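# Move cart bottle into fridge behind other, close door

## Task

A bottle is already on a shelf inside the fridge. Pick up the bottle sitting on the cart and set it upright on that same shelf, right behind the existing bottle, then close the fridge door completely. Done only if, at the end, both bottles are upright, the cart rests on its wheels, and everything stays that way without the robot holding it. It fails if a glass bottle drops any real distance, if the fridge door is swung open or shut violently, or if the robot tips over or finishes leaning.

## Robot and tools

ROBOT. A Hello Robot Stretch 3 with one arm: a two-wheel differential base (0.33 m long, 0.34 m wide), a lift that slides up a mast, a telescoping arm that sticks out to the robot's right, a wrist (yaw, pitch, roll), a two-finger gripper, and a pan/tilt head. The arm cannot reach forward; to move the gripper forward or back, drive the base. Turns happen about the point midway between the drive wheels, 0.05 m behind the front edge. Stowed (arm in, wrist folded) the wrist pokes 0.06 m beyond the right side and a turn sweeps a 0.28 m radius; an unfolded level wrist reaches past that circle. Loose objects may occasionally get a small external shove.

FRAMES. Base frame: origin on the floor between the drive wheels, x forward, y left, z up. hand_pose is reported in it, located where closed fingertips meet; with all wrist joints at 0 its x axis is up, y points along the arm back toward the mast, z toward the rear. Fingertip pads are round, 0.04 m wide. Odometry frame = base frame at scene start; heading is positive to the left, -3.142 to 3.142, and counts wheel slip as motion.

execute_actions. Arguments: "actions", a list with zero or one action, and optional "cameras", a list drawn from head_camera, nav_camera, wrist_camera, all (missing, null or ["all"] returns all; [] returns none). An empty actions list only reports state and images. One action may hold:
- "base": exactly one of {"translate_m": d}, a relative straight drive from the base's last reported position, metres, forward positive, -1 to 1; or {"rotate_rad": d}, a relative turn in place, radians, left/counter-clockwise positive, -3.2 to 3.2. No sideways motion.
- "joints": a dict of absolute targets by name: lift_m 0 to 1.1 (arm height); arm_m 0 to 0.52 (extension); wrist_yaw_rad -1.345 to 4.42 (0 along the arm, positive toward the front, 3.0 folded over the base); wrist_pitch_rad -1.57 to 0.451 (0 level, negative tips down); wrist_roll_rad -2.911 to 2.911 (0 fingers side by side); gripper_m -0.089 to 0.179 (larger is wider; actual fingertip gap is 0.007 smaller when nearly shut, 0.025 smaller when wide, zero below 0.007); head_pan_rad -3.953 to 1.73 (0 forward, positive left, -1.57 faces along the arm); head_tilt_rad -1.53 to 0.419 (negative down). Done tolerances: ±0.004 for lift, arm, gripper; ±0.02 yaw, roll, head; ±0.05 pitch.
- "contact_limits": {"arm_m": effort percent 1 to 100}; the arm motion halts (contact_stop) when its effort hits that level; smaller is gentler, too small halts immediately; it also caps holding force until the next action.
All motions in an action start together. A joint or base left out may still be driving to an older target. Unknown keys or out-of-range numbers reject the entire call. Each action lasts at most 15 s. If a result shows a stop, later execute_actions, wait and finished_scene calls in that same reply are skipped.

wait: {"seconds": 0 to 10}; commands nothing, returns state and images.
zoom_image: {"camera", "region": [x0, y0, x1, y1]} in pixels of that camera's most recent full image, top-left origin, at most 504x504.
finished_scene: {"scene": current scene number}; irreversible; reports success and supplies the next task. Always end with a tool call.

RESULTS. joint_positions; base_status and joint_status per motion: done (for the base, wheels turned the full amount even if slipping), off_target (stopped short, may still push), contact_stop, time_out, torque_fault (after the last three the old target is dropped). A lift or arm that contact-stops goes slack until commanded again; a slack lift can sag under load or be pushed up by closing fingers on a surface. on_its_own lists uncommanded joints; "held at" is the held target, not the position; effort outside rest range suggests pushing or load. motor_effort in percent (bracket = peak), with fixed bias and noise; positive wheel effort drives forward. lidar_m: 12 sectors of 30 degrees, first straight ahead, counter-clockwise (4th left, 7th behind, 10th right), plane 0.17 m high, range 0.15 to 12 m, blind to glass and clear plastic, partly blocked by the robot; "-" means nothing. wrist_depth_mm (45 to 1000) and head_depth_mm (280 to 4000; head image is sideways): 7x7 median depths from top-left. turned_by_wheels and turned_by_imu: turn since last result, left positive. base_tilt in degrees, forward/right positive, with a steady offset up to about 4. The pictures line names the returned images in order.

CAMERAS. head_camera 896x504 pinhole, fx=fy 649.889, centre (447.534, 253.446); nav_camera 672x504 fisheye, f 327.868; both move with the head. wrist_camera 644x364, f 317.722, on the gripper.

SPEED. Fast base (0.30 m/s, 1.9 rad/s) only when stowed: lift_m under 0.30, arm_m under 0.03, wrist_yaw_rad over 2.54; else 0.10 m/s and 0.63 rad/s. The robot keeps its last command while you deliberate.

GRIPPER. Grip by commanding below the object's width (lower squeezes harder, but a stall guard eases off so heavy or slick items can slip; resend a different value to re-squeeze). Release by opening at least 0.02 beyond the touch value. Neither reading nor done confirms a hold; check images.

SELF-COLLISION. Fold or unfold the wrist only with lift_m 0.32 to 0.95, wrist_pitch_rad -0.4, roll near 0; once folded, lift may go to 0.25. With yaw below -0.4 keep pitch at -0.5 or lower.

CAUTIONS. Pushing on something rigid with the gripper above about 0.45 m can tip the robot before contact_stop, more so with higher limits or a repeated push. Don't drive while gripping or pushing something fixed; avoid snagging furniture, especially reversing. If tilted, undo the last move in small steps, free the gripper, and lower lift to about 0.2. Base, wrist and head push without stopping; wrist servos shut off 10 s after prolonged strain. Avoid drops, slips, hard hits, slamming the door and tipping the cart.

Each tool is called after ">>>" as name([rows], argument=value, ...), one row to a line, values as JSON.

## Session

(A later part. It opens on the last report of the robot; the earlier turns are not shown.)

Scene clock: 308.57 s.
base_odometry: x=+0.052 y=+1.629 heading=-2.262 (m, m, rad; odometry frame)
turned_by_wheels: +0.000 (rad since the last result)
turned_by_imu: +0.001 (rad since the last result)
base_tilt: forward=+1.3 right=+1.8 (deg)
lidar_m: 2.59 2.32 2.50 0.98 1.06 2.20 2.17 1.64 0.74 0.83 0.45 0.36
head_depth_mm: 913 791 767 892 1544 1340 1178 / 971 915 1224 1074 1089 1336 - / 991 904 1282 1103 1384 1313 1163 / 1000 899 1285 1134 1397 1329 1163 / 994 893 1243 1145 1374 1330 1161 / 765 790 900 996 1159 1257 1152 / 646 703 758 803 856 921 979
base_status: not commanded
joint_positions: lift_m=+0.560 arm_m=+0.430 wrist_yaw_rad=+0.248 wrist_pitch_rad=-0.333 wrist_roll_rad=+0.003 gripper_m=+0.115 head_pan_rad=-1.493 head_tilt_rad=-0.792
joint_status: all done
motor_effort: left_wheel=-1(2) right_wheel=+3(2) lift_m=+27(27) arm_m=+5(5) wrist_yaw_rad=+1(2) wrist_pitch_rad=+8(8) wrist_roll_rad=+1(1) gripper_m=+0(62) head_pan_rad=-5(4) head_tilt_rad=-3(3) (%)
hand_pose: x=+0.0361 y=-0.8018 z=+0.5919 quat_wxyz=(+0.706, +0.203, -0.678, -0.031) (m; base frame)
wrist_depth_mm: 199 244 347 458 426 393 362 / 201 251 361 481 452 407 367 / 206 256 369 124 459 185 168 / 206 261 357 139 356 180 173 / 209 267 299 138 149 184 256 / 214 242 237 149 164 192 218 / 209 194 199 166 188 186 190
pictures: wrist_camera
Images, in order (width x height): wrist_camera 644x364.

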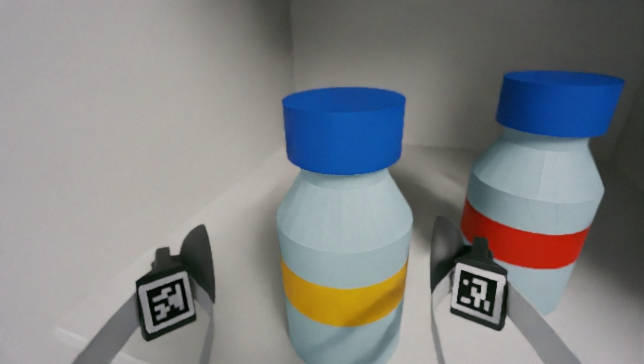

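>>> execute_actions([
  {"joints":{"arm_m":0.452,"gripper_m":0.105}},
], cameras=[])

>>> execute_actions([
  {"joints":{"gripper_m":0.025}},
], cameras=["wrist_camera"])

>>> execute_actions([
  {"joints":{"arm_m":0.405,"lift_m":0.572}},
], cameras=[])

>>> execute_actions([
  {"base":{"translate_m":-0.1}},
])

Scene clock: 316.30 s.
base_odometry: x=+0.052 y=+1.629 heading=-2.262 (m, m, rad; odometry frame)
turned_by_wheels: +0.000 (rad since the last result)
turned_by_imu: +0.001 (rad since the last result)
base_tilt: forward=+1.4 right=+1.8 (deg)
lidar_m: 2.59 2.31 2.51 0.98 1.06 2.20 2.17 1.65 0.74 0.83 0.45 0.36
head_depth_mm: 913 787 768 891 1550 1344 1174 / 972 912 1216 1073 1093 1349 - / 987 904 1272 1159 1380 1325 1161 / 1002 895 1293 1151 1404 1328 1160 / 994 891 1251 1143 1370 1334 1155 / 765 789 892 997 1154 1260 1156 / 644 704 760 806 853 914 977
base_status: not commanded
joint_positions: lift_m=+0.560 arm_m=+0.452 wrist_yaw_rad=+0.248 wrist_pitch_rad=-0.333 wrist_roll_rad=+0.003 gripper_m=+0.105 head_pan_rad=-1.493 head_tilt_rad=-0.792
joint_status: all done
motor_effort: left_wheel=-2(2) right_wheel=+3(3) lift_m=+27(27) arm_m=+5(4) wrist_yaw_rad=+1(2) wrist_pitch_rad=+8(8) wrist_roll_rad=+1(1) gripper_m=+0(47) head_pan_rad=-4(4) head_tilt_rad=-3(3) (%)
hand_pose: x=+0.0361 y=-0.8238 z=+0.5919 quat_wxyz=(+0.706, +0.203, -0.678, -0.031) (m; base frame)
wrist_depth_mm: 196 240 342 446 406 377 347 / 199 247 354 474 434 395 170 / 203 252 343 104 440 418 137 / 207 260 353 108 355 168 151 / 207 264 299 120 132 166 152 / 211 242 229 119 126 170 208 / 201 194 198 131 181 186 185
pictures: none
No camera images: the call's "cameras" was empty. Leave "cameras" out to get every camera's image.

Scene clock: 317.60 s.
base_odometry: x=+0.052 y=+1.629 heading=-2.263 (m, m, rad; odometry frame)
turned_by_wheels: +0.000 (rad since the last result)
turned_by_imu: +0.000 (rad since the last result)
base_tilt: forward=+1.3 right=+1.7 (deg)
lidar_m: 2.59 2.32 2.51 0.98 1.06 2.19 2.17 1.64 0.74 0.83 0.45 0.37
head_depth_mm: 917 789 765 891 1550 1341 1169 / 975 907 1213 1079 1092 1348 - / 983 903 1270 1161 1379 1313 1160 / 1002 898 1288 1052 1416 1334 1159 / 992 889 1255 1148 1373 1334 1156 / 763 793 896 1004 1158 1247 1155 / 645 702 759 806 856 910 975
base_status: not commanded
joint_positions: lift_m=+0.560 arm_m=+0.452 wrist_yaw_rad=+0.247 wrist_pitch_rad=-0.340 wrist_roll_rad=+0.003 gripper_m=+0.026 head_pan_rad=-1.493 head_tilt_rad=-0.792
joint_status: all done
motor_effort: left_wheel=-2(3) right_wheel=+5(7) lift_m=+27(26) arm_m=+4(5) wrist_yaw_rad=+3(4) wrist_pitch_rad=+11(11) wrist_roll_rad=+0(0) gripper_m=-21(92) head_pan_rad=-5(5) head_tilt_rad=-3(4) (%)
hand_pose: x=+0.0356 y=-0.8232 z=+0.5904 quat_wxyz=(+0.706, +0.205, -0.677, -0.033) (m; base frame)
wrist_depth_mm: 197 241 345 445 408 375 348 / 199 248 355 462 435 393 155 / 203 253 320 99 456 416 138 / 207 259 340 103 371 167 150 / 208 265 280 115 283 168 154 / 211 237 124 115 124 175 207 / 199 198 190 125 185 183 184
pictures: wrist_camera
Images, in order (width x height): wrist_camera 644x364.

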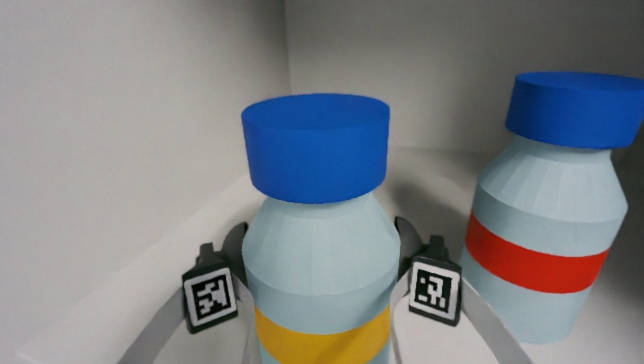

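Scene clock: 319.03 s.
base_odometry: x=+0.052 y=+1.629 heading=-2.262 (m, m, rad; odometry frame)
turned_by_wheels: +0.000 (rad since the last result)
turned_by_imu: +0.000 (rad since the last result)
base_tilt: forward=+1.2 right=+1.7 (deg)
lidar_m: 2.60 2.32 2.51 0.98 1.06 2.19 2.17 1.64 0.74 0.83 0.45 0.37
head_depth_mm: 911 791 766 891 1544 1355 1169 / 971 910 1215 1070 1097 1364 - / 989 905 1271 1119 1376 1309 1167 / 1004 893 1287 1154 1387 1339 1153 / 991 893 1250 1146 1365 1324 1159 / 763 791 893 1004 1160 1255 1152 / 643 705 756 803 856 917 981
base_status: not commanded
joint_positions: lift_m=+0.572 arm_m=+0.405 wrist_yaw_rad=+0.248 wrist_pitch_rad=-0.361 wrist_roll_rad=+0.003 gripper_m=+0.029 head_pan_rad=-1.493 head_tilt_rad=-0.792
joint_status: all done
motor_effort: left_wheel=-2(3) right_wheel=+5(5) lift_m=+28(30) arm_m=-5(7) wrist_yaw_rad=+2(2) wrist_pitch_rad=+23(24) wrist_roll_rad=+0(1) gripper_m=-19(21) head_pan_rad=-5(5) head_tilt_rad=-3(3) (%)
hand_pose: x=+0.0353 y=-0.7745 z=+0.5974 quat_wxyz=(+0.705, +0.212, -0.675, -0.040) (m; base frame)
wrist_depth_mm: 201 247 352 482 445 412 385 / 203 254 364 510 476 422 391 / 206 260 335 101 493 201 393 / 208 265 349 105 375 200 344 / 213 274 287 116 250 216 282 / 220 245 124 115 124 226 231 / 243 262 203 125 192 196 194
pictures: none
No camera images: the call's "cameras" was empty. Leave "cameras" out to get every camera's image.

Scene clock: 321.10 s.
base_odometry: x=+0.115 y=+1.706 heading=-2.263 (m, m, rad; odometry frame)
turned_by_wheels: +0.000 (rad since the last result)
turned_by_imu: +0.001 (rad since the last result)
base_tilt: forward=+1.2 right=+1.8 (deg)
lidar_m: 2.45 2.42 2.52 0.98 1.09 2.09 2.08 1.62 0.72 0.72 0.58 0.46
head_depth_mm: 571 660 1358 1599 1585 1347 1170 / 922 695 766 917 1580 1349 - / 973 903 1270 1160 1317 1306 1168 / 985 902 1275 1063 1374 1312 1167 / 1007 891 1297 1149 1401 1329 1163 / 984 884 1166 1138 1330 1331 1155 / 796 798 899 999 1109 1184 1134
base_status: done
joint_positions: lift_m=+0.572 arm_m=+0.405 wrist_yaw_rad=+0.248 wrist_pitch_rad=-0.361 wrist_roll_rad=+0.003 gripper_m=+0.029 head_pan_rad=-1.493 head_tilt_rad=-0.792
joint_status: not commanded
motor_effort: left_wheel=-2(6) right_wheel=+3(6) lift_m=+28(29) arm_m=-5(5) wrist_yaw_rad=+2(2) wrist_pitch_rad=+23(23) wrist_roll_rad=+0(0) gripper_m=-19(20) head_pan_rad=-4(4) head_tilt_rad=-3(3) (%)
hand_pose: x=+0.0353 y=-0.7745 z=+0.5974 quat_wxyz=(+0.705, +0.212, -0.675, -0.040) (m; base frame)
wrist_depth_mm: 284 354 504 478 439 406 269 / 287 362 520 500 453 429 257 / 295 375 478 101 456 453 245 / 300 364 373 105 229 369 235 / 293 306 289 117 259 287 225 / 248 246 124 115 124 235 215 / 315 220 197 124 192 197 190
pictures: head_camera (sideways: a quarter turn clockwise sets it upright), nav_camera (sideways: a quarter turn counterclockwise sets it upright), wrist_camera
Images, in order (width x height): head_camera 896x504, nav_camera 672x504, wrist_camera 644x364.

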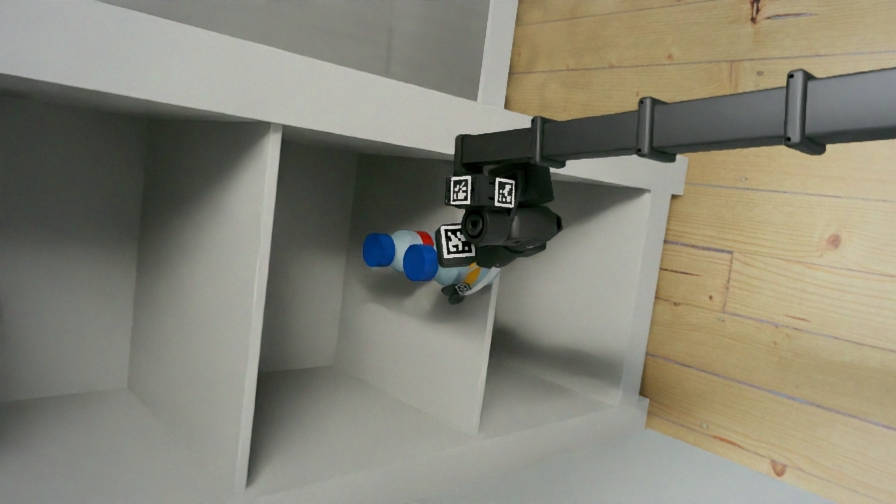

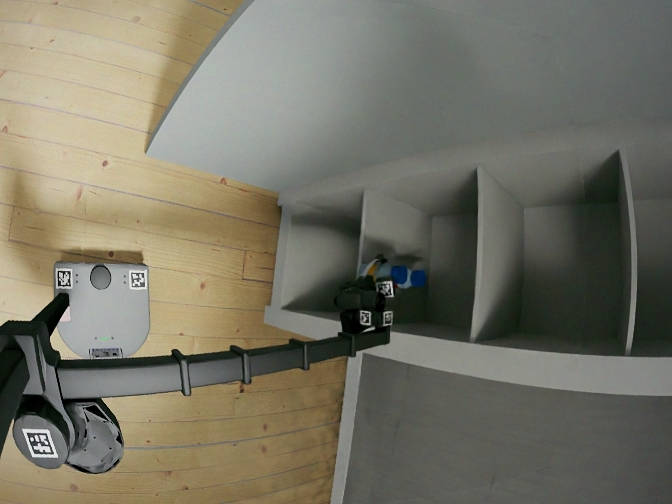

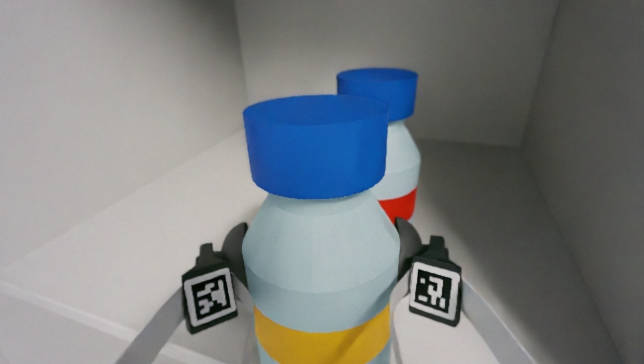

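>>> execute_actions([
  {"base":{"translate_m":-0.012},"joints":{"arm_m":0.425}},
], cameras=[])

>>> execute_actions([
  {"joints":{"lift_m":0.559}},
], cameras=["wrist_camera"])

>>> execute_actions([
  {"joints":{"gripper_m":0.1}},
], cameras=[])

>>> execute_actions([
  {"joints":{"arm_m":0.0}},
])

Scene clock: 330.30 s.
base_odometry: x=+0.123 y=+1.715 heading=-2.263 (m, m, rad; odometry frame)
turned_by_wheels: +0.000 (rad since the last result)
turned_by_imu: +0.001 (rad since the last result)
base_tilt: forward=+1.3 right=+1.8 (deg)
lidar_m: 2.46 2.43 2.52 0.98 1.10 2.09 2.06 1.62 0.72 0.71 0.59 0.47
head_depth_mm: 571 1121 1362 1603 1576 1341 1176 / 777 677 754 960 1584 1360 - / 974 903 1253 1189 1265 1302 1164 / 987 899 1277 1099 1390 1303 1156 / 1000 889 1291 1149 1407 1331 1156 / 995 886 1203 1144 1355 1338 1155 / 820 819 906 1011 1130 1209 1148
base_status: done
joint_positions: lift_m=+0.572 arm_m=+0.425 wrist_yaw_rad=+0.248 wrist_pitch_rad=-0.361 wrist_roll_rad=+0.003 gripper_m=+0.029 head_pan_rad=-1.493 head_tilt_rad=-0.792
joint_status: all done
motor_effort: left_wheel=-2(6) right_wheel=+3(6) lift_m=+29(28) arm_m=+5(3) wrist_yaw_rad=+2(2) wrist_pitch_rad=+23(23) wrist_roll_rad=+0(1) gripper_m=-20(20) head_pan_rad=-4(4) head_tilt_rad=-3(3) (%)
hand_pose: x=+0.0354 y=-0.7938 z=+0.5974 quat_wxyz=(+0.705, +0.212, -0.675, -0.040) (m; base frame)
wrist_depth_mm: 291 367 488 460 418 386 248 / 296 375 511 463 441 414 236 / 301 385 486 101 460 433 225 / 308 371 370 105 336 356 217 / 295 304 287 116 284 288 208 / 248 246 124 115 124 234 199 / 214 205 196 125 192 196 184
pictures: none
No camera images: the call's "cameras" was empty. Leave "cameras" out to get every camera's image.

Scene clock: 331.10 s.
base_odometry: x=+0.123 y=+1.715 heading=-2.263 (m, m, rad; odometry frame)
turned_by_wheels: +0.000 (rad since the last result)
turned_by_imu: +0.000 (rad since the last result)
base_tilt: forward=+1.3 right=+1.9 (deg)
lidar_m: 2.46 2.43 2.52 0.98 1.10 2.08 2.06 1.62 0.72 0.71 0.59 0.47
head_depth_mm: 571 1125 1360 1604 1587 1339 1167 / 772 679 756 966 1576 1349 - / 971 902 1250 1162 1315 1313 1164 / 996 893 1269 1090 1391 1303 1165 / 1006 889 1295 1145 1405 1333 1155 / 997 882 1205 1146 1355 1322 1154 / 816 815 909 1008 1129 1210 1153
base_status: not commanded
joint_positions: lift_m=+0.559 arm_m=+0.425 wrist_yaw_rad=+0.248 wrist_pitch_rad=-0.338 wrist_roll_rad=+0.003 gripper_m=+0.029 head_pan_rad=-1.493 head_tilt_rad=-0.792
joint_status: all done
motor_effort: left_wheel=-2(2) right_wheel=+4(4) lift_m=+19(25) arm_m=+4(4) wrist_yaw_rad=+2(1) wrist_pitch_rad=+11(23) wrist_roll_rad=+0(1) gripper_m=-19(19) head_pan_rad=-4(4) head_tilt_rad=-4(3) (%)
hand_pose: x=+0.0360 y=-0.7962 z=+0.5901 quat_wxyz=(+0.706, +0.205, -0.677, -0.032) (m; base frame)
wrist_depth_mm: 291 366 489 455 418 388 248 / 297 372 517 458 439 408 237 / 303 384 486 100 461 438 227 / 308 370 368 104 332 358 217 / 292 299 282 116 265 281 209 / 240 240 124 115 124 227 201 / 207 199 190 125 186 190 181
pictures: wrist_camera
Images, in order (width x height): wrist_camera 644x364.

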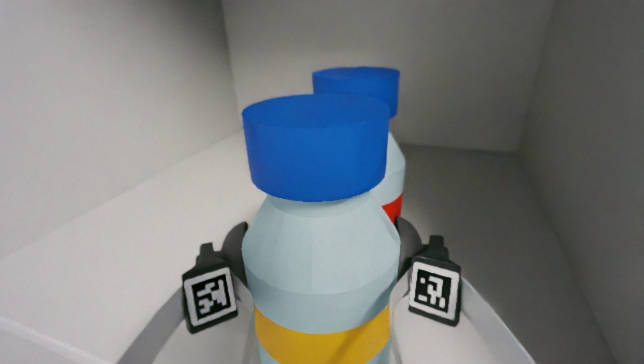

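Scene clock: 332.33 s.
base_odometry: x=+0.123 y=+1.715 heading=-2.263 (m, m, rad; odometry frame)
turned_by_wheels: +0.000 (rad since the last result)
turned_by_imu: +0.000 (rad since the last result)
base_tilt: forward=+1.2 right=+1.8 (deg)
lidar_m: 2.46 2.43 2.53 0.98 1.10 2.08 2.06 1.62 0.72 0.71 0.59 0.47
head_depth_mm: 572 1122 1368 1590 1587 1349 1166 / 774 678 754 938 1577 1349 - / 973 904 1245 1157 1317 1312 1168 / 987 897 1272 1098 1390 1306 1157 / 1008 893 1294 1155 1410 1322 1157 / 996 888 1196 1144 1357 1324 1156 / 816 815 912 1010 1132 1212 1151
base_status: not commanded
joint_positions: lift_m=+0.559 arm_m=+0.425 wrist_yaw_rad=+0.248 wrist_pitch_rad=-0.334 wrist_roll_rad=+0.003 gripper_m=+0.100 head_pan_rad=-1.493 head_tilt_rad=-0.792
joint_status: all done
motor_effort: left_wheel=-2(2) right_wheel=+3(3) lift_m=+19(19) arm_m=+5(5) wrist_yaw_rad=+2(1) wrist_pitch_rad=+9(11) wrist_roll_rad=+1(1) gripper_m=+0(79) head_pan_rad=-5(5) head_tilt_rad=-3(3) (%)
hand_pose: x=+0.0361 y=-0.7967 z=+0.5911 quat_wxyz=(+0.706, +0.203, -0.678, -0.031) (m; base frame)
wrist_depth_mm: 290 366 490 460 419 387 247 / 295 374 511 461 442 411 237 / 303 383 489 103 463 435 227 / 307 373 373 108 335 363 218 / 292 300 284 120 273 283 209 / 242 241 140 119 214 231 202 / 207 193 191 130 186 190 183
pictures: none
No camera images: the call's "cameras" was empty. Leave "cameras" out to get every camera's image.

Scene clock: 336.63 s.
base_odometry: x=+0.123 y=+1.715 heading=-2.263 (m, m, rad; odometry frame)
turned_by_wheels: +0.000 (rad since the last result)
turned_by_imu: +0.001 (rad since the last result)
base_tilt: forward=+1.3 right=+1.7 (deg)
lidar_m: 2.45 2.43 2.53 0.97 1.10 2.08 2.06 1.62 0.72 0.71 0.59 0.47
head_depth_mm: 570 1120 1364 1604 1584 1345 1169 / 777 675 756 963 1541 1339 1175 / 972 908 1256 1086 1207 1302 1167 / 995 895 1273 1038 1418 1310 - / 1005 895 1298 1149 1411 1330 1151 / 992 886 1201 1144 1355 1328 1154 / 818 814 909 1012 1141 1209 1146
base_status: not commanded
joint_positions: lift_m=+0.559 arm_m=+0.001 wrist_yaw_rad=+0.249 wrist_pitch_rad=-0.334 wrist_roll_rad=+0.003 gripper_m=+0.100 head_pan_rad=-1.493 head_tilt_rad=-0.792
joint_status: all done
joint sent to its limit — the command would take arm_m past its lower limit, so that joint was sent only as far as its limit.
motor_effort: left_wheel=-2(2) right_wheel=+3(3) lift_m=+19(19) arm_m=-5(6) wrist_yaw_rad=+1(2) wrist_pitch_rad=+8(9) wrist_roll_rad=+1(0) gripper_m=+0(0) head_pan_rad=-5(4) head_tilt_rad=-3(3) (%)
hand_pose: x=+0.0362 y=-0.3733 z=+0.5911 quat_wxyz=(+0.706, +0.203, -0.678, -0.031) (m; base frame)
wrist_depth_mm: 374 476 603 848 778 380 753 / 381 479 617 879 787 400 795 / 384 493 611 637 516 423 852 / 386 505 668 - 963 461 908 / 392 513 717 953 954 497 952 / 402 502 772 781 761 904 937 / 409 541 768 744 663 730 779
pictures: head_camera (sideways: a quarter turn clockwise sets it upright), nav_camera (sideways: a quarter turn counterclockwise sets it upright), wrist_camera
Images, in order (width x height): head_camera 896x504, nav_camera 672x504, wrist_camera 644x364.

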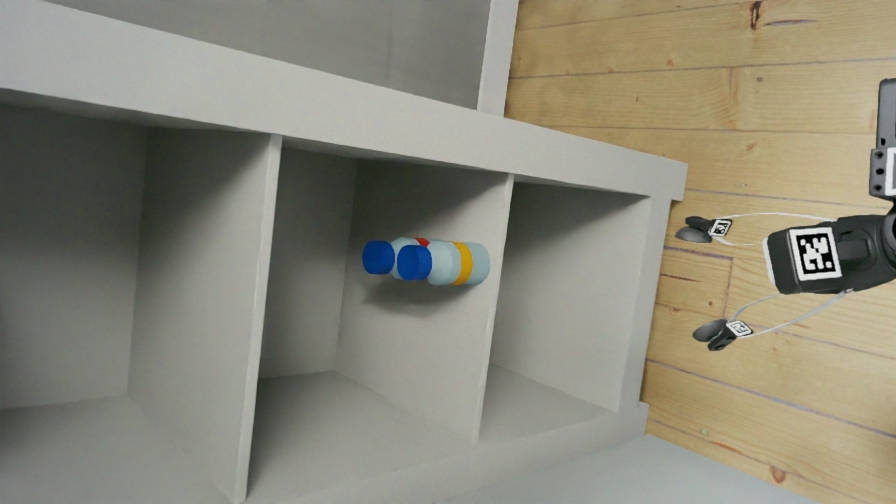

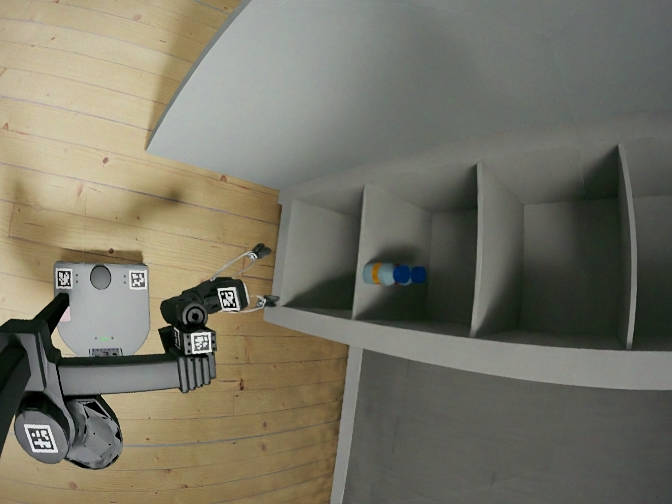

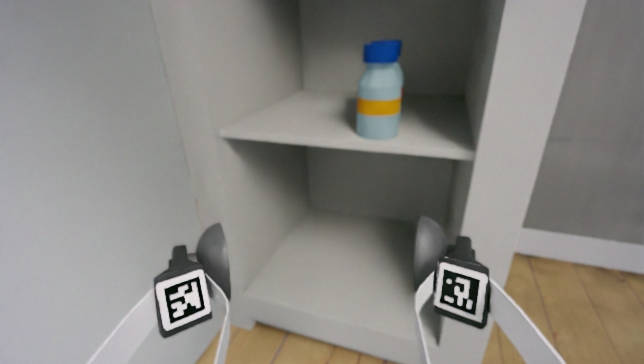

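>>> execute_actions([
  {"base":{"rotate_rad":1.0},"joints":{"wrist_yaw_rad":3.0,"wrist_pitch_rad":-0.4,"gripper_m":0.0}},
], cameras=[])

>>> execute_actions([
  {"base":{"translate_m":0.42},"joints":{"lift_m":0.28}},
], cameras=[])

>>> execute_actions([
  {"base":{"rotate_rad":-1.0},"joints":{"head_pan_rad":-2.0}},
], cameras=["nav_camera"])

>>> execute_actions([
  {"base":{"translate_m":0.62}},
], cameras=[])

>>> execute_actions([
  {"joints":{"lift_m":0.5}},
], cameras=[])

>>> execute_actions([
  {"joints":{"wrist_yaw_rad":0,"arm_m":0.2}},
], cameras=["nav_camera"])

Scene clock: 350.30 s.
base_odometry: x=+0.123 y=+1.715 heading=-1.263 (m, m, rad; odometry frame)
turned_by_wheels: +1.000 (rad since the last result)
turned_by_imu: +0.995 (rad since the last result)
base_tilt: forward=+1.2 right=+1.8 (deg)
lidar_m: 2.54 0.98 1.07 2.11 2.08 1.69 1.30 0.71 0.62 0.47 0.47 2.43
head_depth_mm: 468 544 649 805 1058 1289 1168 / 446 514 607 742 952 1260 1181 / 427 487 568 685 861 1162 1163 / 407 465 537 640 790 1034 1180 / 390 441 508 598 728 953 1163 / 375 423 492 616 1524 1326 1152 / 412 2519 2400 1875 1563 1318 1144
base_status: done
joint_positions: lift_m=+0.559 arm_m=+0.001 wrist_yaw_rad=+2.997 wrist_pitch_rad=-0.412 wrist_roll_rad=+0.003 gripper_m=+0.000 head_pan_rad=-1.493 head_tilt_rad=-0.792
joint_status: all done
motor_effort: left_wheel=-2(6) right_wheel=+3(8) lift_m=+20(19) arm_m=-4(5) wrist_yaw_rad=+2(2) wrist_pitch_rad=+7(7) wrist_roll_rad=+1(1) gripper_m=-3(78) head_pan_rad=-4(4) head_tilt_rad=-3(3) (%)
hand_pose: x=+0.0111 y=+0.0765 z=+0.5732 quat_wxyz=(+0.195, +0.701, +0.094, +0.679) (m; base frame)
wrist_depth_mm: - - - - - - - / - - - - - - 791 / - - - - - - - / - - - - - - 923 / - - - - - - 971 / 900 894 - - 868 846 850 / 766 756 735 748 730 732 729
pictures: none
No camera images: the call's "cameras" was empty. Leave "cameras" out to get every camera's image.

Scene clock: 355.10 s.
base_odometry: x=+0.250 y=+1.315 heading=-1.263 (m, m, rad; odometry frame)
turned_by_wheels: +0.000 (rad since the last result)
turned_by_imu: +0.000 (rad since the last result)
base_tilt: forward=+1.3 right=+1.8 (deg)
lidar_m: 2.16 0.80 0.66 2.29 2.26 2.18 1.11 0.86 0.54 2.55 2.14 2.68
head_depth_mm: 2163 2305 2367 1938 1539 924 1175 / 2474 2676 2453 1920 1581 1342 1152 / 2545 2891 2410 1912 1570 1334 1161 / 2388 2789 2452 1916 1565 1336 1159 / 2338 2634 2418 1898 1562 1328 1159 / 2240 2519 2377 1892 1557 1330 1151 / 2159 2389 2385 1882 1558 1319 1149
base_status: done
joint_positions: lift_m=+0.280 arm_m=+0.001 wrist_yaw_rad=+2.999 wrist_pitch_rad=-0.414 wrist_roll_rad=+0.003 gripper_m=+0.000 head_pan_rad=-1.493 head_tilt_rad=-0.792
joint_status: all done
motor_effort: left_wheel=-2(8) right_wheel=+2(12) lift_m=+20(20) arm_m=-4(4) wrist_yaw_rad=+1(2) wrist_pitch_rad=+8(8) wrist_roll_rad=+1(1) gripper_m=-3(3) head_pan_rad=-4(4) head_tilt_rad=-3(3) (%)
hand_pose: x=+0.0108 y=+0.0763 z=+0.2939 quat_wxyz=(+0.195, +0.701, +0.095, +0.679) (m; base frame)
wrist_depth_mm: - - - - - - - / - - - - - 956 868 / - - - - - 715 976 / 867 820 814 810 763 781 775 / 662 655 645 674 627 623 607 / 539 534 - - 513 509 504 / 457 480 - - 442 436 427
pictures: none
No camera images: the call's "cameras" was empty. Leave "cameras" out to get every camera's image.

Scene clock: 356.97 s.
base_odometry: x=+0.250 y=+1.315 heading=-2.263 (m, m, rad; odometry frame)
turned_by_wheels: -1.000 (rad since the last result)
turned_by_imu: -0.991 (rad since the last result)
base_tilt: forward=+1.3 right=+1.8 (deg)
lidar_m: 2.14 2.69 2.15 0.73 0.66 2.27 2.24 2.10 1.11 0.75 0.54 2.55
head_depth_mm: 1707 1951 2250 1921 1588 1347 1171 / 1654 1877 2191 1926 1579 1338 1162 / 1574 1797 2111 1911 1581 1335 1161 / 1504 1728 2001 1902 1569 1337 1171 / 989 1121 1292 1563 1566 1324 1162 / 1118 1334 1416 1707 1557 1331 1152 / 1236 1424 1308 1691 1505 1320 1155
base_status: done
joint_positions: lift_m=+0.280 arm_m=+0.001 wrist_yaw_rad=+2.999 wrist_pitch_rad=-0.414 wrist_roll_rad=+0.003 gripper_m=+0.000 head_pan_rad=-1.993 head_tilt_rad=-0.792
joint_status: all done
motor_effort: left_wheel=+2(10) right_wheel=-3(10) lift_m=+20(20) arm_m=-4(5) wrist_yaw_rad=+2(1) wrist_pitch_rad=+8(8) wrist_roll_rad=+1(0) gripper_m=-3(3) head_pan_rad=-5(47) head_tilt_rad=-4(3) (%)
hand_pose: x=+0.0108 y=+0.0763 z=+0.2939 quat_wxyz=(+0.195, +0.701, +0.095, +0.679) (m; base frame)
wrist_depth_mm: - - - - - - - / - - - - - - - / 696 - - - - - - / 800 822 826 817 808 786 771 / 666 654 649 651 634 617 608 / 546 540 - - 514 503 503 / 457 483 - - 443 434 427
pictures: nav_camera (sideways: a quarter turn counterclockwise sets it upright)
Images, in order (width x height): nav_camera 672x504.

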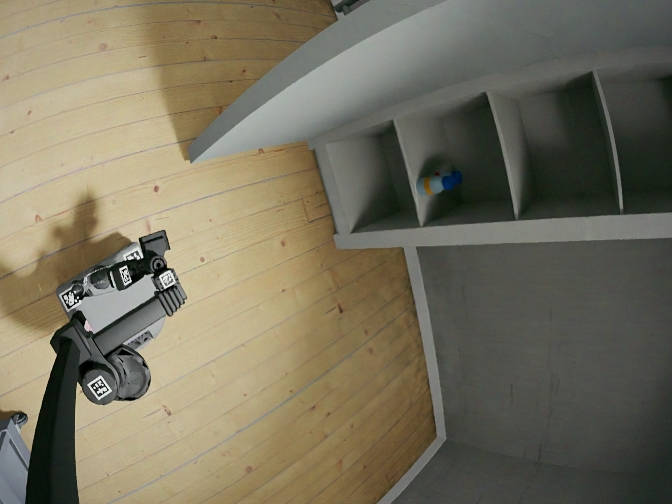

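Scene clock: 360.77 s.
base_odometry: x=-0.145 y=+0.837 heading=-2.263 (m, m, rad; odometry frame)
turned_by_wheels: +0.000 (rad since the last result)
turned_by_imu: +0.000 (rad since the last result)
base_tilt: forward=+1.3 right=+1.8 (deg)
lidar_m: 1.52 2.07 2.04 2.01 1.11 1.04 2.86 2.20 0.60 1.73 1.88 1.93
head_depth_mm: 1212 1954 2324 1931 1583 1345 1168 / 498 592 1558 1803 1572 1335 1175 / 521 583 668 781 1023 1306 1177 / 605 670 801 994 1182 1304 1164 / 928 1082 1475 1742 1562 1324 1162 / 1451 1665 1932 1879 1558 1330 1153 / 1458 1621 1847 1876 1555 1307 1155
base_status: done
joint_positions: lift_m=+0.280 arm_m=+0.001 wrist_yaw_rad=+2.999 wrist_pitch_rad=-0.414 wrist_roll_rad=+0.003 gripper_m=+0.000 head_pan_rad=-1.993 head_tilt_rad=-0.792
joint_status: not commanded
motor_effort: left_wheel=+1(10) right_wheel=-3(7) lift_m=+19(20) arm_m=-4(4) wrist_yaw_rad=+1(2) wrist_pitch_rad=+8(8) wrist_roll_rad=+1(0) gripper_m=-2(3) head_pan_rad=-5(4) head_tilt_rad=-3(3) (%)
hand_pose: x=+0.0108 y=+0.0763 z=+0.2938 quat_wxyz=(+0.195, +0.701, +0.095, +0.679) (m; base frame)
wrist_depth_mm: - - - - - - - / - - - - - - - / - - - - - - - / 858 826 815 808 795 774 765 / 673 650 640 673 634 621 605 / 543 534 - - 516 510 499 / 458 481 - - 439 438 428
pictures: none
No camera images: the call's "cameras" was empty. Leave "cameras" out to get every camera's image.

Scene clock: 363.60 s.
base_odometry: x=-0.145 y=+0.837 heading=-2.263 (m, m, rad; odometry frame)
turned_by_wheels: +0.000 (rad since the last result)
turned_by_imu: +0.000 (rad since the last result)
base_tilt: forward=+1.1 right=+1.8 (deg)
lidar_m: 1.52 2.06 2.05 2.01 1.11 1.04 2.86 2.20 0.60 1.73 1.87 1.93
head_depth_mm: 1208 1983 2322 1940 1587 1350 1169 / 499 594 1551 1817 1585 1333 1170 / 520 586 669 783 1017 1310 1165 / 607 671 802 995 1190 1309 1182 / 926 1090 1481 1732 1555 1329 1157 / 1448 1681 1916 1886 1554 1329 1154 / 1439 1637 1864 1880 1541 1325 1149
base_status: not commanded
joint_positions: lift_m=+0.500 arm_m=+0.001 wrist_yaw_rad=+2.999 wrist_pitch_rad=-0.414 wrist_roll_rad=+0.003 gripper_m=+0.000 head_pan_rad=-1.993 head_tilt_rad=-0.792
joint_status: all done
motor_effort: left_wheel=+2(2) right_wheel=-3(4) lift_m=+26(29) arm_m=-4(4) wrist_yaw_rad=+2(1) wrist_pitch_rad=+8(8) wrist_roll_rad=+0(1) gripper_m=-3(2) head_pan_rad=-4(5) head_tilt_rad=-3(4) (%)
hand_pose: x=+0.0108 y=+0.0763 z=+0.5134 quat_wxyz=(+0.195, +0.701, +0.095, +0.679) (m; base frame)
wrist_depth_mm: - - - - - - - / - - - - - - - / - - - - - - - / - - - - - - - / - - 973 - 975 928 931 / 816 821 - - 792 784 769 / 695 689 683 668 670 668 653
pictures: none
No camera images: the call's "cameras" was empty. Leave "cameras" out to get every camera's image.

Scene clock: 366.30 s.
base_odometry: x=-0.145 y=+0.837 heading=-2.263 (m, m, rad; odometry frame)
turned_by_wheels: +0.000 (rad since the last result)
turned_by_imu: +0.000 (rad since the last result)
base_tilt: forward=+1.2 right=+1.9 (deg)
lidar_m: 1.52 2.07 2.05 2.01 1.11 1.04 2.86 2.20 0.60 1.73 1.87 1.93
head_depth_mm: 1221 1973 2311 1930 1591 1347 1174 / 500 593 1564 1818 1566 1343 1163 / 521 584 671 788 1023 1311 1166 / 604 671 800 992 1181 1302 1180 / 924 1090 1478 1741 1564 - 1161 / 1460 1676 1901 1864 1566 - 1147 / 1452 1611 1856 1866 1557 1303 1153
base_status: not commanded
joint_positions: lift_m=+0.500 arm_m=+0.200 wrist_yaw_rad=+0.003 wrist_pitch_rad=-0.414 wrist_roll_rad=+0.003 gripper_m=+0.000 head_pan_rad=-1.993 head_tilt_rad=-0.792
joint_status: all done
motor_effort: left_wheel=+1(2) right_wheel=-3(3) lift_m=+27(27) arm_m=+5(4) wrist_yaw_rad=-2(2) wrist_pitch_rad=+8(8) wrist_roll_rad=+1(0) gripper_m=-2(2) head_pan_rad=-4(5) head_tilt_rad=-2(3) (%)
hand_pose: x=-0.0210 y=-0.5696 z=+0.5134 quat_wxyz=(+0.692, +0.146, -0.692, -0.145) (m; base frame)
wrist_depth_mm: - - - - - 712 398 / - - - - - 702 397 / - - - - - 632 394 / - - - - - 629 394 / - - 991 - 943 633 388 / 819 812 821 - 789 626 390 / 683 686 686 679 674 632 386
pictures: nav_camera (sideways: a quarter turn counterclockwise sets it upright)
Images, in order (width x height): nav_camera 672x504.

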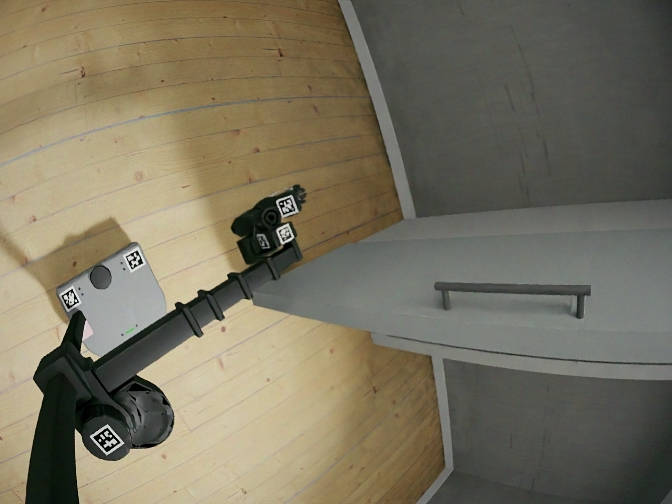

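>>> execute_actions([
  {"base":{"translate_m":-0.25},"joints":{"arm_m":0.27,"wrist_yaw_rad":-0.6,"wrist_pitch_rad":-0.5}},
], cameras=["nav_camera"])

>>> execute_actions([
  {"base":{"translate_m":-0.2},"joints":{"arm_m":0.33}},
], cameras=["nav_camera"])

Scene clock: 377.63 s.
base_odometry: x=+0.014 y=+1.030 heading=-2.263 (m, m, rad; odometry frame)
turned_by_wheels: +0.000 (rad since the last result)
turned_by_imu: +0.002 (rad since the last result)
base_tilt: forward=+1.3 right=+1.7 (deg)
lidar_m: 1.77 2.34 2.07 2.06 0.85 0.91 2.61 2.16 0.60 0.87 1.84 2.18
head_depth_mm: 1746 2000 2279 1920 1597 1346 1168 / 1642 1940 2215 1927 1581 1342 1158 / 499 565 655 830 1505 1330 1165 / 532 600 683 834 1013 1260 1189 / 611 699 820 1002 1231 1297 1155 / 694 816 984 1242 1549 1259 1157 / 804 982 1764 1888 1547 1327 1151
base_status: done
joint_positions: lift_m=+0.500 arm_m=+0.270 wrist_yaw_rad=-0.598 wrist_pitch_rad=-0.519 wrist_roll_rad=+0.003 gripper_m=+0.000 head_pan_rad=-1.993 head_tilt_rad=-0.792
joint_status: all done
motor_effort: left_wheel=+2(8) right_wheel=-3(28) lift_m=+26(27) arm_m=+4(4) wrist_yaw_rad=-2(18) wrist_pitch_rad=+11(15) wrist_roll_rad=+1(1) gripper_m=-3(5) head_pan_rad=-4(5) head_tilt_rad=-3(4) (%)
hand_pose: x=-0.1400 y=-0.5887 z=+0.4906 quat_wxyz=(+0.599, -0.028, -0.707, -0.375) (m; base frame)
wrist_depth_mm: 861 469 342 268 223 189 165 / 926 990 386 295 240 202 174 / 992 - 445 330 263 217 186 / - - 517 370 286 234 198 / 886 865 650 417 317 256 221 / 744 732 732 - 340 281 669 / 638 638 624 600 430 315 612
pictures: nav_camera (sideways: a quarter turn counterclockwise sets it upright)
Images, in order (width x height): nav_camera 672x504.

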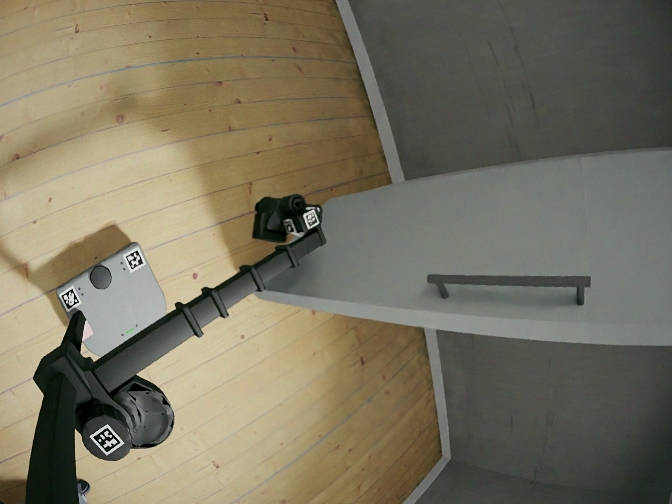

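Scene clock: 380.63 s.
base_odometry: x=+0.142 y=+1.184 heading=-2.263 (m, m, rad; odometry frame)
turned_by_wheels: +0.000 (rad since the last result)
turned_by_imu: +0.001 (rad since the last result)
base_tilt: forward=+1.3 right=+1.8 (deg)
lidar_m: 1.96 2.55 2.11 1.06 0.82 1.01 2.41 2.13 0.82 0.89 1.81 2.39
head_depth_mm: 1712 2009 2281 1944 1587 1341 1170 / 1650 1900 2175 1925 1578 1334 1165 / 711 840 2096 1855 1579 1338 1158 / 692 777 918 1090 1332 1350 - / 714 813 944 1124 1340 1323 1157 / 727 832 971 1157 1325 1306 1152 / 744 852 997 1196 1447 1310 1142
base_status: done
joint_positions: lift_m=+0.500 arm_m=+0.330 wrist_yaw_rad=-0.598 wrist_pitch_rad=-0.518 wrist_roll_rad=+0.003 gripper_m=+0.000 head_pan_rad=-1.993 head_tilt_rad=-0.792
joint_status: all done
motor_effort: left_wheel=+2(3) right_wheel=-3(11) lift_m=+26(26) arm_m=+5(5) wrist_yaw_rad=-2(2) wrist_pitch_rad=+11(11) wrist_roll_rad=+0(1) gripper_m=-2(2) head_pan_rad=-4(4) head_tilt_rad=-2(3) (%)
hand_pose: x=-0.1401 y=-0.6487 z=+0.4906 quat_wxyz=(+0.599, -0.028, -0.707, -0.375) (m; base frame)
wrist_depth_mm: 310 306 301 301 298 294 - / 340 336 334 328 325 324 - / 377 373 367 367 362 368 - / 434 419 415 406 406 913 991 / 861 480 471 444 458 800 815 / 744 562 553 - 525 699 696 / 641 637 617 613 612 616 612
pictures: nav_camera (sideways: a quarter turn counterclockwise sets it upright)
Images, in order (width x height): nav_camera 672x504.

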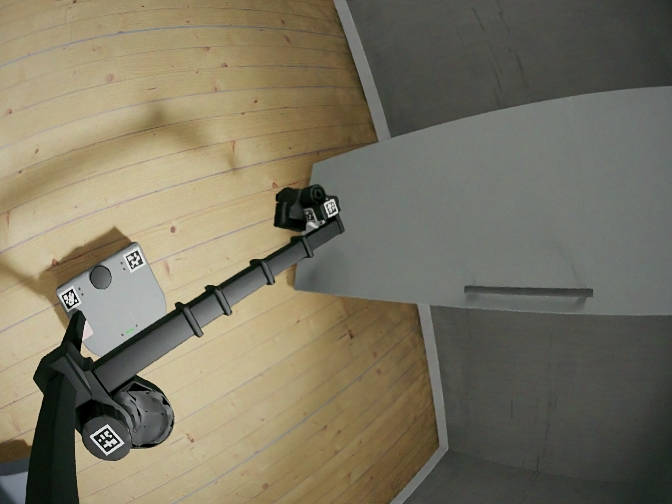

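>>> execute_actions([
  {"base":{"rotate_rad":0.6},"joints":{"arm_m":0,"wrist_yaw_rad":0,"wrist_pitch_rad":0}},
], cameras=[])

>>> execute_actions([
  {"base":{"translate_m":-0.36}},
], cameras=[])

>>> execute_actions([
  {"base":{"rotate_rad":-0.6},"joints":{"head_pan_rad":-1.57}},
], cameras=["nav_camera"])

>>> execute_actions([
  {"joints":{"arm_m":0.24},"contact_limits":{"arm_m":20}},
], cameras=["nav_camera"])

Scene clock: 396.60 s.
base_odometry: x=+0.142 y=+1.184 heading=-1.663 (m, m, rad; odometry frame)
turned_by_wheels: +0.600 (rad since the last result)
turned_by_imu: +0.598 (rad since the last result)
base_tilt: forward=+1.2 right=+1.7 (deg)
lidar_m: 2.52 2.09 0.94 0.73 2.42 2.41 2.02 1.05 1.04 1.87 2.36 1.97
head_depth_mm: 852 958 1093 1275 1472 1342 1169 / 873 981 1128 1322 1502 1343 1169 / 1424 1596 1224 1405 1528 1337 1161 / 1504 1703 1959 1894 1564 1329 1178 / 1535 1753 2027 1897 1558 1320 1184 / 1579 1814 2143 1885 1555 1327 1177 / 1626 1883 2147 1880 1542 1328 1151
base_status: done
joint_positions: lift_m=+0.500 arm_m=+0.001 wrist_yaw_rad=+0.000 wrist_pitch_rad=-0.021 wrist_roll_rad=+0.003 gripper_m=+0.000 head_pan_rad=-1.993 head_tilt_rad=-0.792
joint_status: all done
joint sent to its limit — the command would take arm_m past its lower limit, so that joint was sent only as far as its limit.
motor_effort: left_wheel=-2(7) right_wheel=+3(11) lift_m=+26(26) arm_m=-5(6) wrist_yaw_rad=+0(3) wrist_pitch_rad=+12(13) wrist_roll_rad=+1(0) gripper_m=-3(2) head_pan_rad=-4(4) head_tilt_rad=-3(3) (%)
hand_pose: x=-0.0215 y=-0.4020 z=+0.6090 quat_wxyz=(+0.706, +0.008, -0.708, -0.008) (m; base frame)
wrist_depth_mm: - - - - - - - / - - - - - - - / - - - - - - 681 / - - - - - - 647 / - - - - - - 653 / - - - - - - 660 / - - - - - - 668
pictures: none
No camera images: the call's "cameras" was empty. Leave "cameras" out to get every camera's image.

Scene clock: 401.20 s.
base_odometry: x=+0.175 y=+1.542 heading=-1.663 (m, m, rad; odometry frame)
turned_by_wheels: +0.000 (rad since the last result)
turned_by_imu: +0.001 (rad since the last result)
base_tilt: forward=+1.4 right=+1.8 (deg)
lidar_m: 2.78 2.33 0.83 0.94 2.15 2.14 1.72 0.81 0.81 0.91 2.61 2.29
head_depth_mm: 649 728 830 966 1505 1341 1173 / 666 752 858 1004 1205 1337 1165 / 681 769 887 1044 1265 1336 1162 / 702 797 919 1085 1333 1343 1179 / 719 818 952 1137 1388 1324 1192 / 745 874 1736 1836 1565 1329 1178 / 1387 1593 1870 1891 1536 1316 1154
base_status: done
joint_positions: lift_m=+0.500 arm_m=+0.001 wrist_yaw_rad=+0.000 wrist_pitch_rad=-0.021 wrist_roll_rad=+0.003 gripper_m=+0.000 head_pan_rad=-1.993 head_tilt_rad=-0.792
joint_status: not commanded
motor_effort: left_wheel=-2(8) right_wheel=+3(5) lift_m=+26(26) arm_m=-5(5) wrist_yaw_rad=+0(1) wrist_pitch_rad=+12(12) wrist_roll_rad=+1(1) gripper_m=-2(3) head_pan_rad=-4(4) head_tilt_rad=-3(3) (%)
hand_pose: x=-0.0215 y=-0.4020 z=+0.6090 quat_wxyz=(+0.706, +0.008, -0.708, -0.008) (m; base frame)
wrist_depth_mm: - - - - - 512 437 / - - - - - 521 445 / - - - - - 527 458 / - - - - - 539 463 / - - - - - 545 468 / - - - - 656 564 476 / - - - - 972 572 486
pictures: none
No camera images: the call's "cameras" was empty. Leave "cameras" out to get every camera's image.

Scene clock: 403.13 s.
base_odometry: x=+0.175 y=+1.542 heading=-2.263 (m, m, rad; odometry frame)
turned_by_wheels: -0.600 (rad since the last result)
turned_by_imu: -0.596 (rad since the last result)
base_tilt: forward=+1.4 right=+1.8 (deg)
lidar_m: 2.30 2.85 2.36 0.83 0.90 2.16 2.14 1.82 0.81 0.81 0.87 2.35
head_depth_mm: 649 1292 1575 1804 1582 1348 1178 / 665 739 869 1115 1541 1349 1170 / 670 760 874 1039 1269 1331 1177 / 677 765 887 1052 1295 1309 - / 681 775 896 1070 1313 1334 1154 / 687 780 907 1082 1326 1325 1147 / 692 789 914 1178 1546 1319 1157
base_status: done
joint_positions: lift_m=+0.500 arm_m=+0.001 wrist_yaw_rad=+0.000 wrist_pitch_rad=-0.021 wrist_roll_rad=+0.003 gripper_m=+0.000 head_pan_rad=-1.577 head_tilt_rad=-0.792
joint_status: all done
motor_effort: left_wheel=+2(6) right_wheel=-4(8) lift_m=+26(26) arm_m=-5(5) wrist_yaw_rad=+1(1) wrist_pitch_rad=+12(12) wrist_roll_rad=+1(1) gripper_m=-3(3) head_pan_rad=+4(41) head_tilt_rad=-3(3) (%)
hand_pose: x=-0.0215 y=-0.4020 z=+0.6090 quat_wxyz=(+0.706, +0.008, -0.708, -0.008) (m; base frame)
wrist_depth_mm: - 574 549 529 516 - - / - 580 559 542 523 - - / - 593 570 552 540 - - / - - 585 572 556 - - / - - 597 578 559 - - / - - 625 - 578 - - / - - 637 617 598 - -
pictures: nav_camera (sideways: a quarter turn counterclockwise sets it upright)
Images, in order (width x height): nav_camera 672x504.

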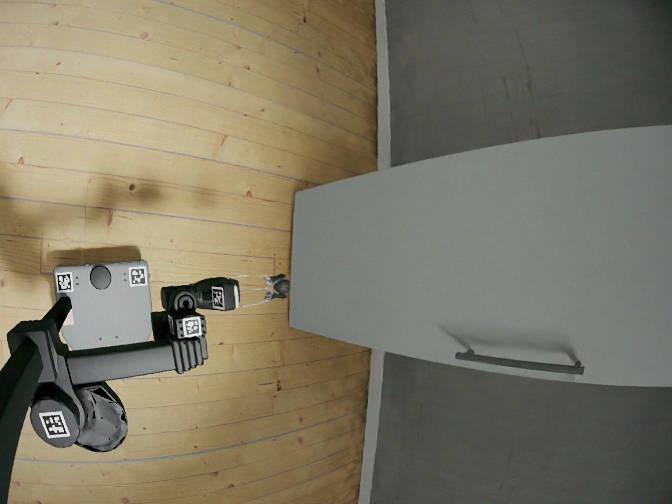

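Scene clock: 406.13 s.
base_odometry: x=+0.175 y=+1.542 heading=-2.263 (m, m, rad; odometry frame)
turned_by_wheels: +0.000 (rad since the last result)
turned_by_imu: +0.000 (rad since the last result)
base_tilt: forward=+1.2 right=+1.8 (deg)
lidar_m: 2.30 2.85 2.36 0.84 0.90 2.17 2.14 1.81 0.81 0.80 0.87 2.36
head_depth_mm: 649 1298 1561 1811 1589 1347 1166 / 665 741 868 1116 1525 1349 1178 / 670 761 874 1040 1235 - 1158 / 673 767 887 1056 1246 1276 1160 / 681 775 895 1071 1310 1330 1159 / 688 783 908 1078 1341 1326 1157 / 692 789 913 1184 1549 1314 1152
base_status: not commanded
joint_positions: lift_m=+0.500 arm_m=+0.240 wrist_yaw_rad=+0.000 wrist_pitch_rad=-0.021 wrist_roll_rad=+0.003 gripper_m=+0.000 head_pan_rad=-1.577 head_tilt_rad=-0.792
joint_status: all done
motor_effort: left_wheel=+2(2) right_wheel=-3(4) lift_m=+26(27) arm_m=+5(7) wrist_yaw_rad=+0(0) wrist_pitch_rad=+12(12) wrist_roll_rad=+0(0) gripper_m=-3(3) head_pan_rad=+4(4) head_tilt_rad=-3(3) (%)
contact_limits: arm_m 20 (drawing in: default 32, maximum 52; extending or still: default 44, maximum 71)
hand_pose: x=-0.0215 y=-0.6403 z=+0.6090 quat_wxyz=(+0.706, +0.008, -0.708, -0.008) (m; base frame)
wrist_depth_mm: 335 327 317 306 299 288 285 / 345 333 323 313 305 296 291 / 356 343 331 319 312 302 300 / 364 351 340 328 319 308 866 / 377 359 349 337 325 318 898 / - 370 359 - 331 322 895 / - 380 367 356 343 331 921
pictures: nav_camera (sideways: a quarter turn counterclockwise sets it upright)
Images, in order (width x height): nav_camera 672x504.

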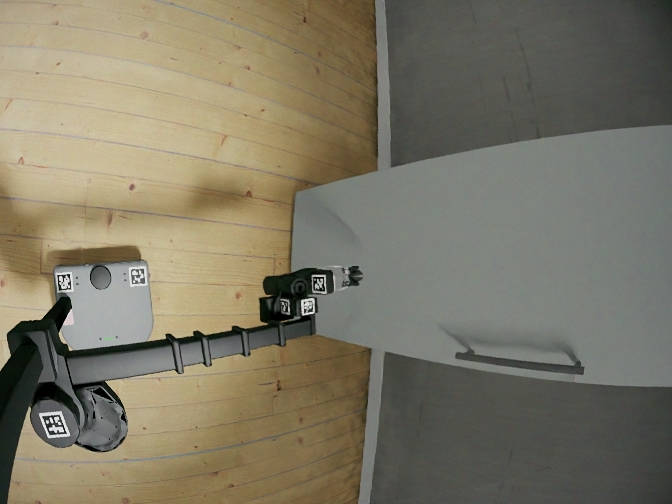

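>>> execute_actions([
  {"joints":{"arm_m":0.39},"contact_limits":{"arm_m":20}},
], cameras=[])

>>> execute_actions([
  {"joints":{"arm_m":0.425},"contact_limits":{"arm_m":20}},
], cameras=[])

>>> execute_actions([
  {"joints":{"arm_m":0.45},"contact_limits":{"arm_m":20}},
], cameras=[])

>>> execute_actions([
  {"joints":{"arm_m":0.475},"contact_limits":{"arm_m":20}},
], cameras=[])

>>> execute_actions([
  {"joints":{"arm_m":0.5},"contact_limits":{"arm_m":20}},
], cameras=["nav_camera"])

Scene clock: 417.40 s.
base_odometry: x=+0.175 y=+1.542 heading=-2.263 (m, m, rad; odometry frame)
turned_by_wheels: +0.000 (rad since the last result)
turned_by_imu: +0.001 (rad since the last result)
base_tilt: forward=+1.3 right=+1.7 (deg)
lidar_m: 2.30 2.83 2.36 0.83 0.90 2.16 2.14 1.81 0.81 0.81 0.87 2.35
head_depth_mm: 649 1293 1578 1816 1583 1341 1174 / 663 740 872 1117 1540 1343 1179 / 669 760 879 1035 1251 1365 1166 / 675 765 886 1024 1380 1331 1158 / 681 772 895 1063 1319 1321 1158 / 684 782 904 1078 1330 1329 1159 / 690 786 915 1179 1538 1317 1158
base_status: not commanded
joint_positions: lift_m=+0.500 arm_m=+0.390 wrist_yaw_rad=+0.000 wrist_pitch_rad=-0.021 wrist_roll_rad=+0.003 gripper_m=+0.000 head_pan_rad=-1.577 head_tilt_rad=-0.792
joint_status: all done
motor_effort: left_wheel=+2(2) right_wheel=-3(4) lift_m=+27(26) arm_m=+5(5) wrist_yaw_rad=+1(1) wrist_pitch_rad=+12(12) wrist_roll_rad=+1(1) gripper_m=-3(2) head_pan_rad=+4(4) head_tilt_rad=-4(3) (%)
contact_limits: arm_m 20 (drawing in: default 32, maximum 52; extending or still: default 44, maximum 71)
hand_pose: x=-0.0215 y=-0.7903 z=+0.6091 quat_wxyz=(+0.706, +0.008, -0.708, -0.008) (m; base frame)
wrist_depth_mm: 181 176 170 165 161 156 152 / 186 181 175 169 164 159 155 / 191 184 179 174 168 163 158 / 196 191 184 178 173 167 162 / 201 195 189 181 177 171 166 / 207 201 193 - 179 176 169 / 213 207 199 192 186 179 173
pictures: none
No camera images: the call's "cameras" was empty. Leave "cameras" out to get every camera's image.

Scene clock: 418.10 s.
base_odometry: x=+0.175 y=+1.542 heading=-2.263 (m, m, rad; odometry frame)
turned_by_wheels: +0.000 (rad since the last result)
turned_by_imu: +0.000 (rad since the last result)
base_tilt: forward=+1.3 right=+1.9 (deg)
lidar_m: 2.29 2.85 2.35 0.83 0.90 2.17 2.14 1.82 0.82 0.81 0.87 2.34
head_depth_mm: 651 1320 1577 1811 1582 1352 1171 / 665 742 869 1118 1543 1341 1172 / 671 760 877 1036 1245 1360 1166 / 676 762 890 1023 1392 1332 1157 / 680 774 893 1062 1310 1323 1160 / 686 779 907 1079 1332 1329 1151 / 691 788 914 1176 1548 1320 1150
base_status: not commanded
joint_positions: lift_m=+0.500 arm_m=+0.391 wrist_yaw_rad=-0.008 wrist_pitch_rad=-0.022 wrist_roll_rad=+0.003 gripper_m=+0.000 head_pan_rad=-1.577 head_tilt_rad=-0.792
joint_status: arm_m contact_stop (moved +0.002 of +0.035)
on_its_own: arm_m is slack since a contact_stop, until your next command for it (your +0.425 is given up)
motor_effort: left_wheel=-1(2) right_wheel=+3(4) lift_m=+26(26) arm_m=+0(21) wrist_yaw_rad=+7(8) wrist_pitch_rad=+13(14) wrist_roll_rad=+1(0) gripper_m=-2(2) head_pan_rad=+4(5) head_tilt_rad=-3(4) (%)
contact_limits: arm_m 20 (drawing in: default 32, maximum 52; extending or still: default 44, maximum 71)
hand_pose: x=-0.0235 y=-0.7920 z=+0.6087 quat_wxyz=(+0.706, +0.005, -0.708, -0.011) (m; base frame)
wrist_depth_mm: 178 173 168 164 159 155 151 / 183 178 173 168 164 159 155 / 187 183 177 171 167 162 158 / 193 187 181 176 171 166 161 / 198 193 186 179 175 169 165 / 204 198 192 - 179 173 169 / 210 203 196 191 185 178 173
pictures: none
No camera images: the call's "cameras" was empty. Leave "cameras" out to get every camera's image.

not run: a stop came earlier in this reply.

not run: a stop came earlier in this reply.

not run: a stop came earlier in this reply.

>>> execute_actions([
  {"joints":{"arm_m":0.41,"head_pan_rad":-1.9,"head_tilt_rad":-0.3},"contact_limits":{"arm_m":30}},
])

Scene clock: 426.17 s.
base_odometry: x=+0.175 y=+1.542 heading=-2.263 (m, m, rad; odometry frame)
turned_by_wheels: +0.000 (rad since the last result)
turned_by_imu: -0.001 (rad since the last result)
base_tilt: forward=+1.2 right=+1.6 (deg)
lidar_m: 2.30 2.84 2.36 0.83 0.90 2.17 2.14 1.82 0.82 0.81 0.87 2.35
head_depth_mm: 1389 1469 1545 1641 1754 1835 1569 / 1354 1422 1508 1593 1702 1803 1582 / 1316 1387 1458 1554 1642 1746 1582 / 1269 1333 1394 1498 1574 1670 1475 / 686 719 754 790 836 895 949 / 671 701 738 773 816 867 915 / 655 687 717 754 791 839 880
base_status: not commanded
joint_positions: lift_m=+0.500 arm_m=+0.391 wrist_yaw_rad=-0.005 wrist_pitch_rad=-0.022 wrist_roll_rad=+0.003 gripper_m=+0.000 head_pan_rad=-1.893 head_tilt_rad=-0.310
joint_status: arm_m contact_stop (moved +0.000 of +0.019); the others done
on_its_own: arm_m is slack since a contact_stop, until your next command for it (your +0.410 is given up)
motor_effort: left_wheel=+0(2) right_wheel=-1(7) lift_m=+25(26) arm_m=+0(36) wrist_yaw_rad=+4(8) wrist_pitch_rad=+13(16) wrist_roll_rad=+1(1) gripper_m=-2(3) head_pan_rad=-4(34) head_tilt_rad=+5(31) (%)
contact_limits: arm_m 30 (drawing in: default 32, maximum 52; extending or still: default 44, maximum 71)
hand_pose: x=-0.0226 y=-0.7920 z=+0.6088 quat_wxyz=(+0.706, +0.007, -0.708, -0.010) (m; base frame)
wrist_depth_mm: 179 174 169 164 159 155 150 / 182 178 173 168 163 159 154 / 188 183 177 172 167 161 158 / 194 187 182 176 170 166 161 / 198 192 186 180 174 170 165 / 204 198 192 - 179 174 169 / 210 204 197 190 184 178 172
pictures: head_camera (sideways: a quarter turn clockwise sets it upright), nav_camera (sideways: a quarter turn counterclockwise sets it upright), wrist_camera
Images, in order (width x height): head_camera 896x504, nav_camera 672x504, wrist_camera 644x364.

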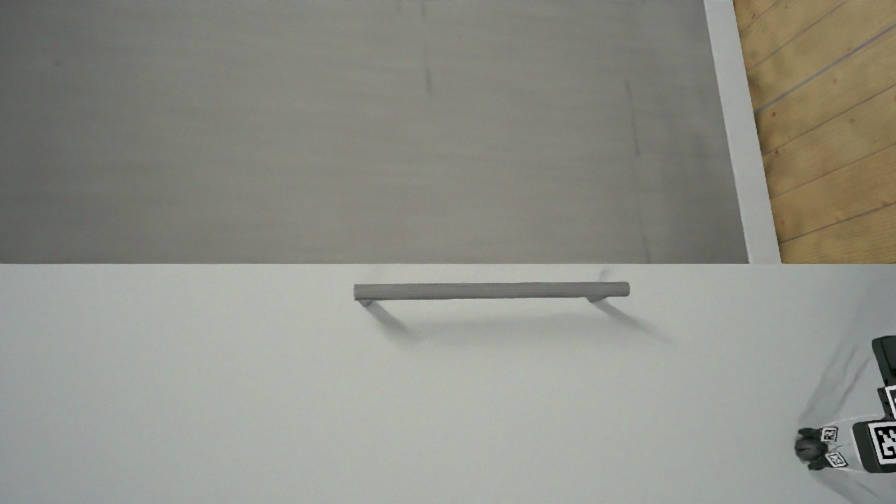

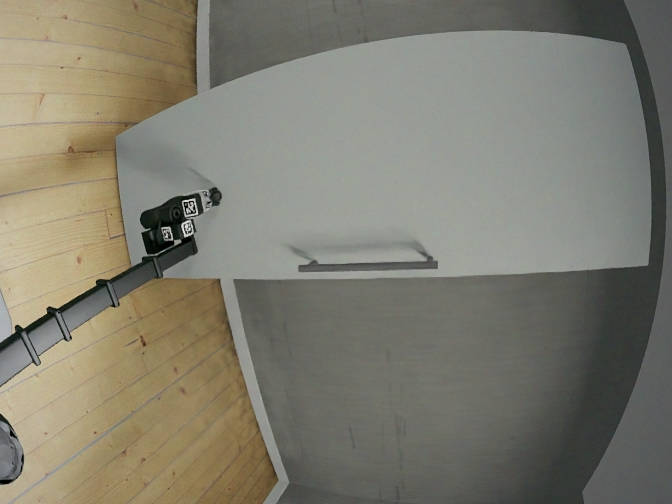

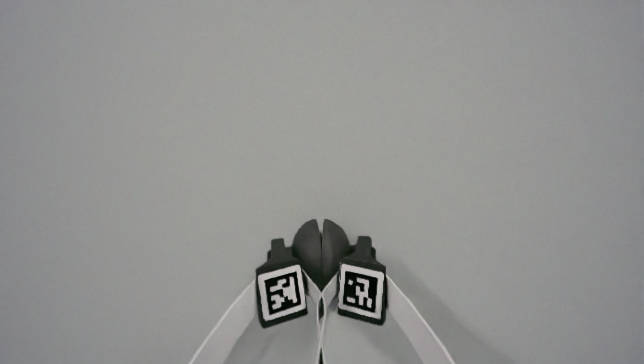

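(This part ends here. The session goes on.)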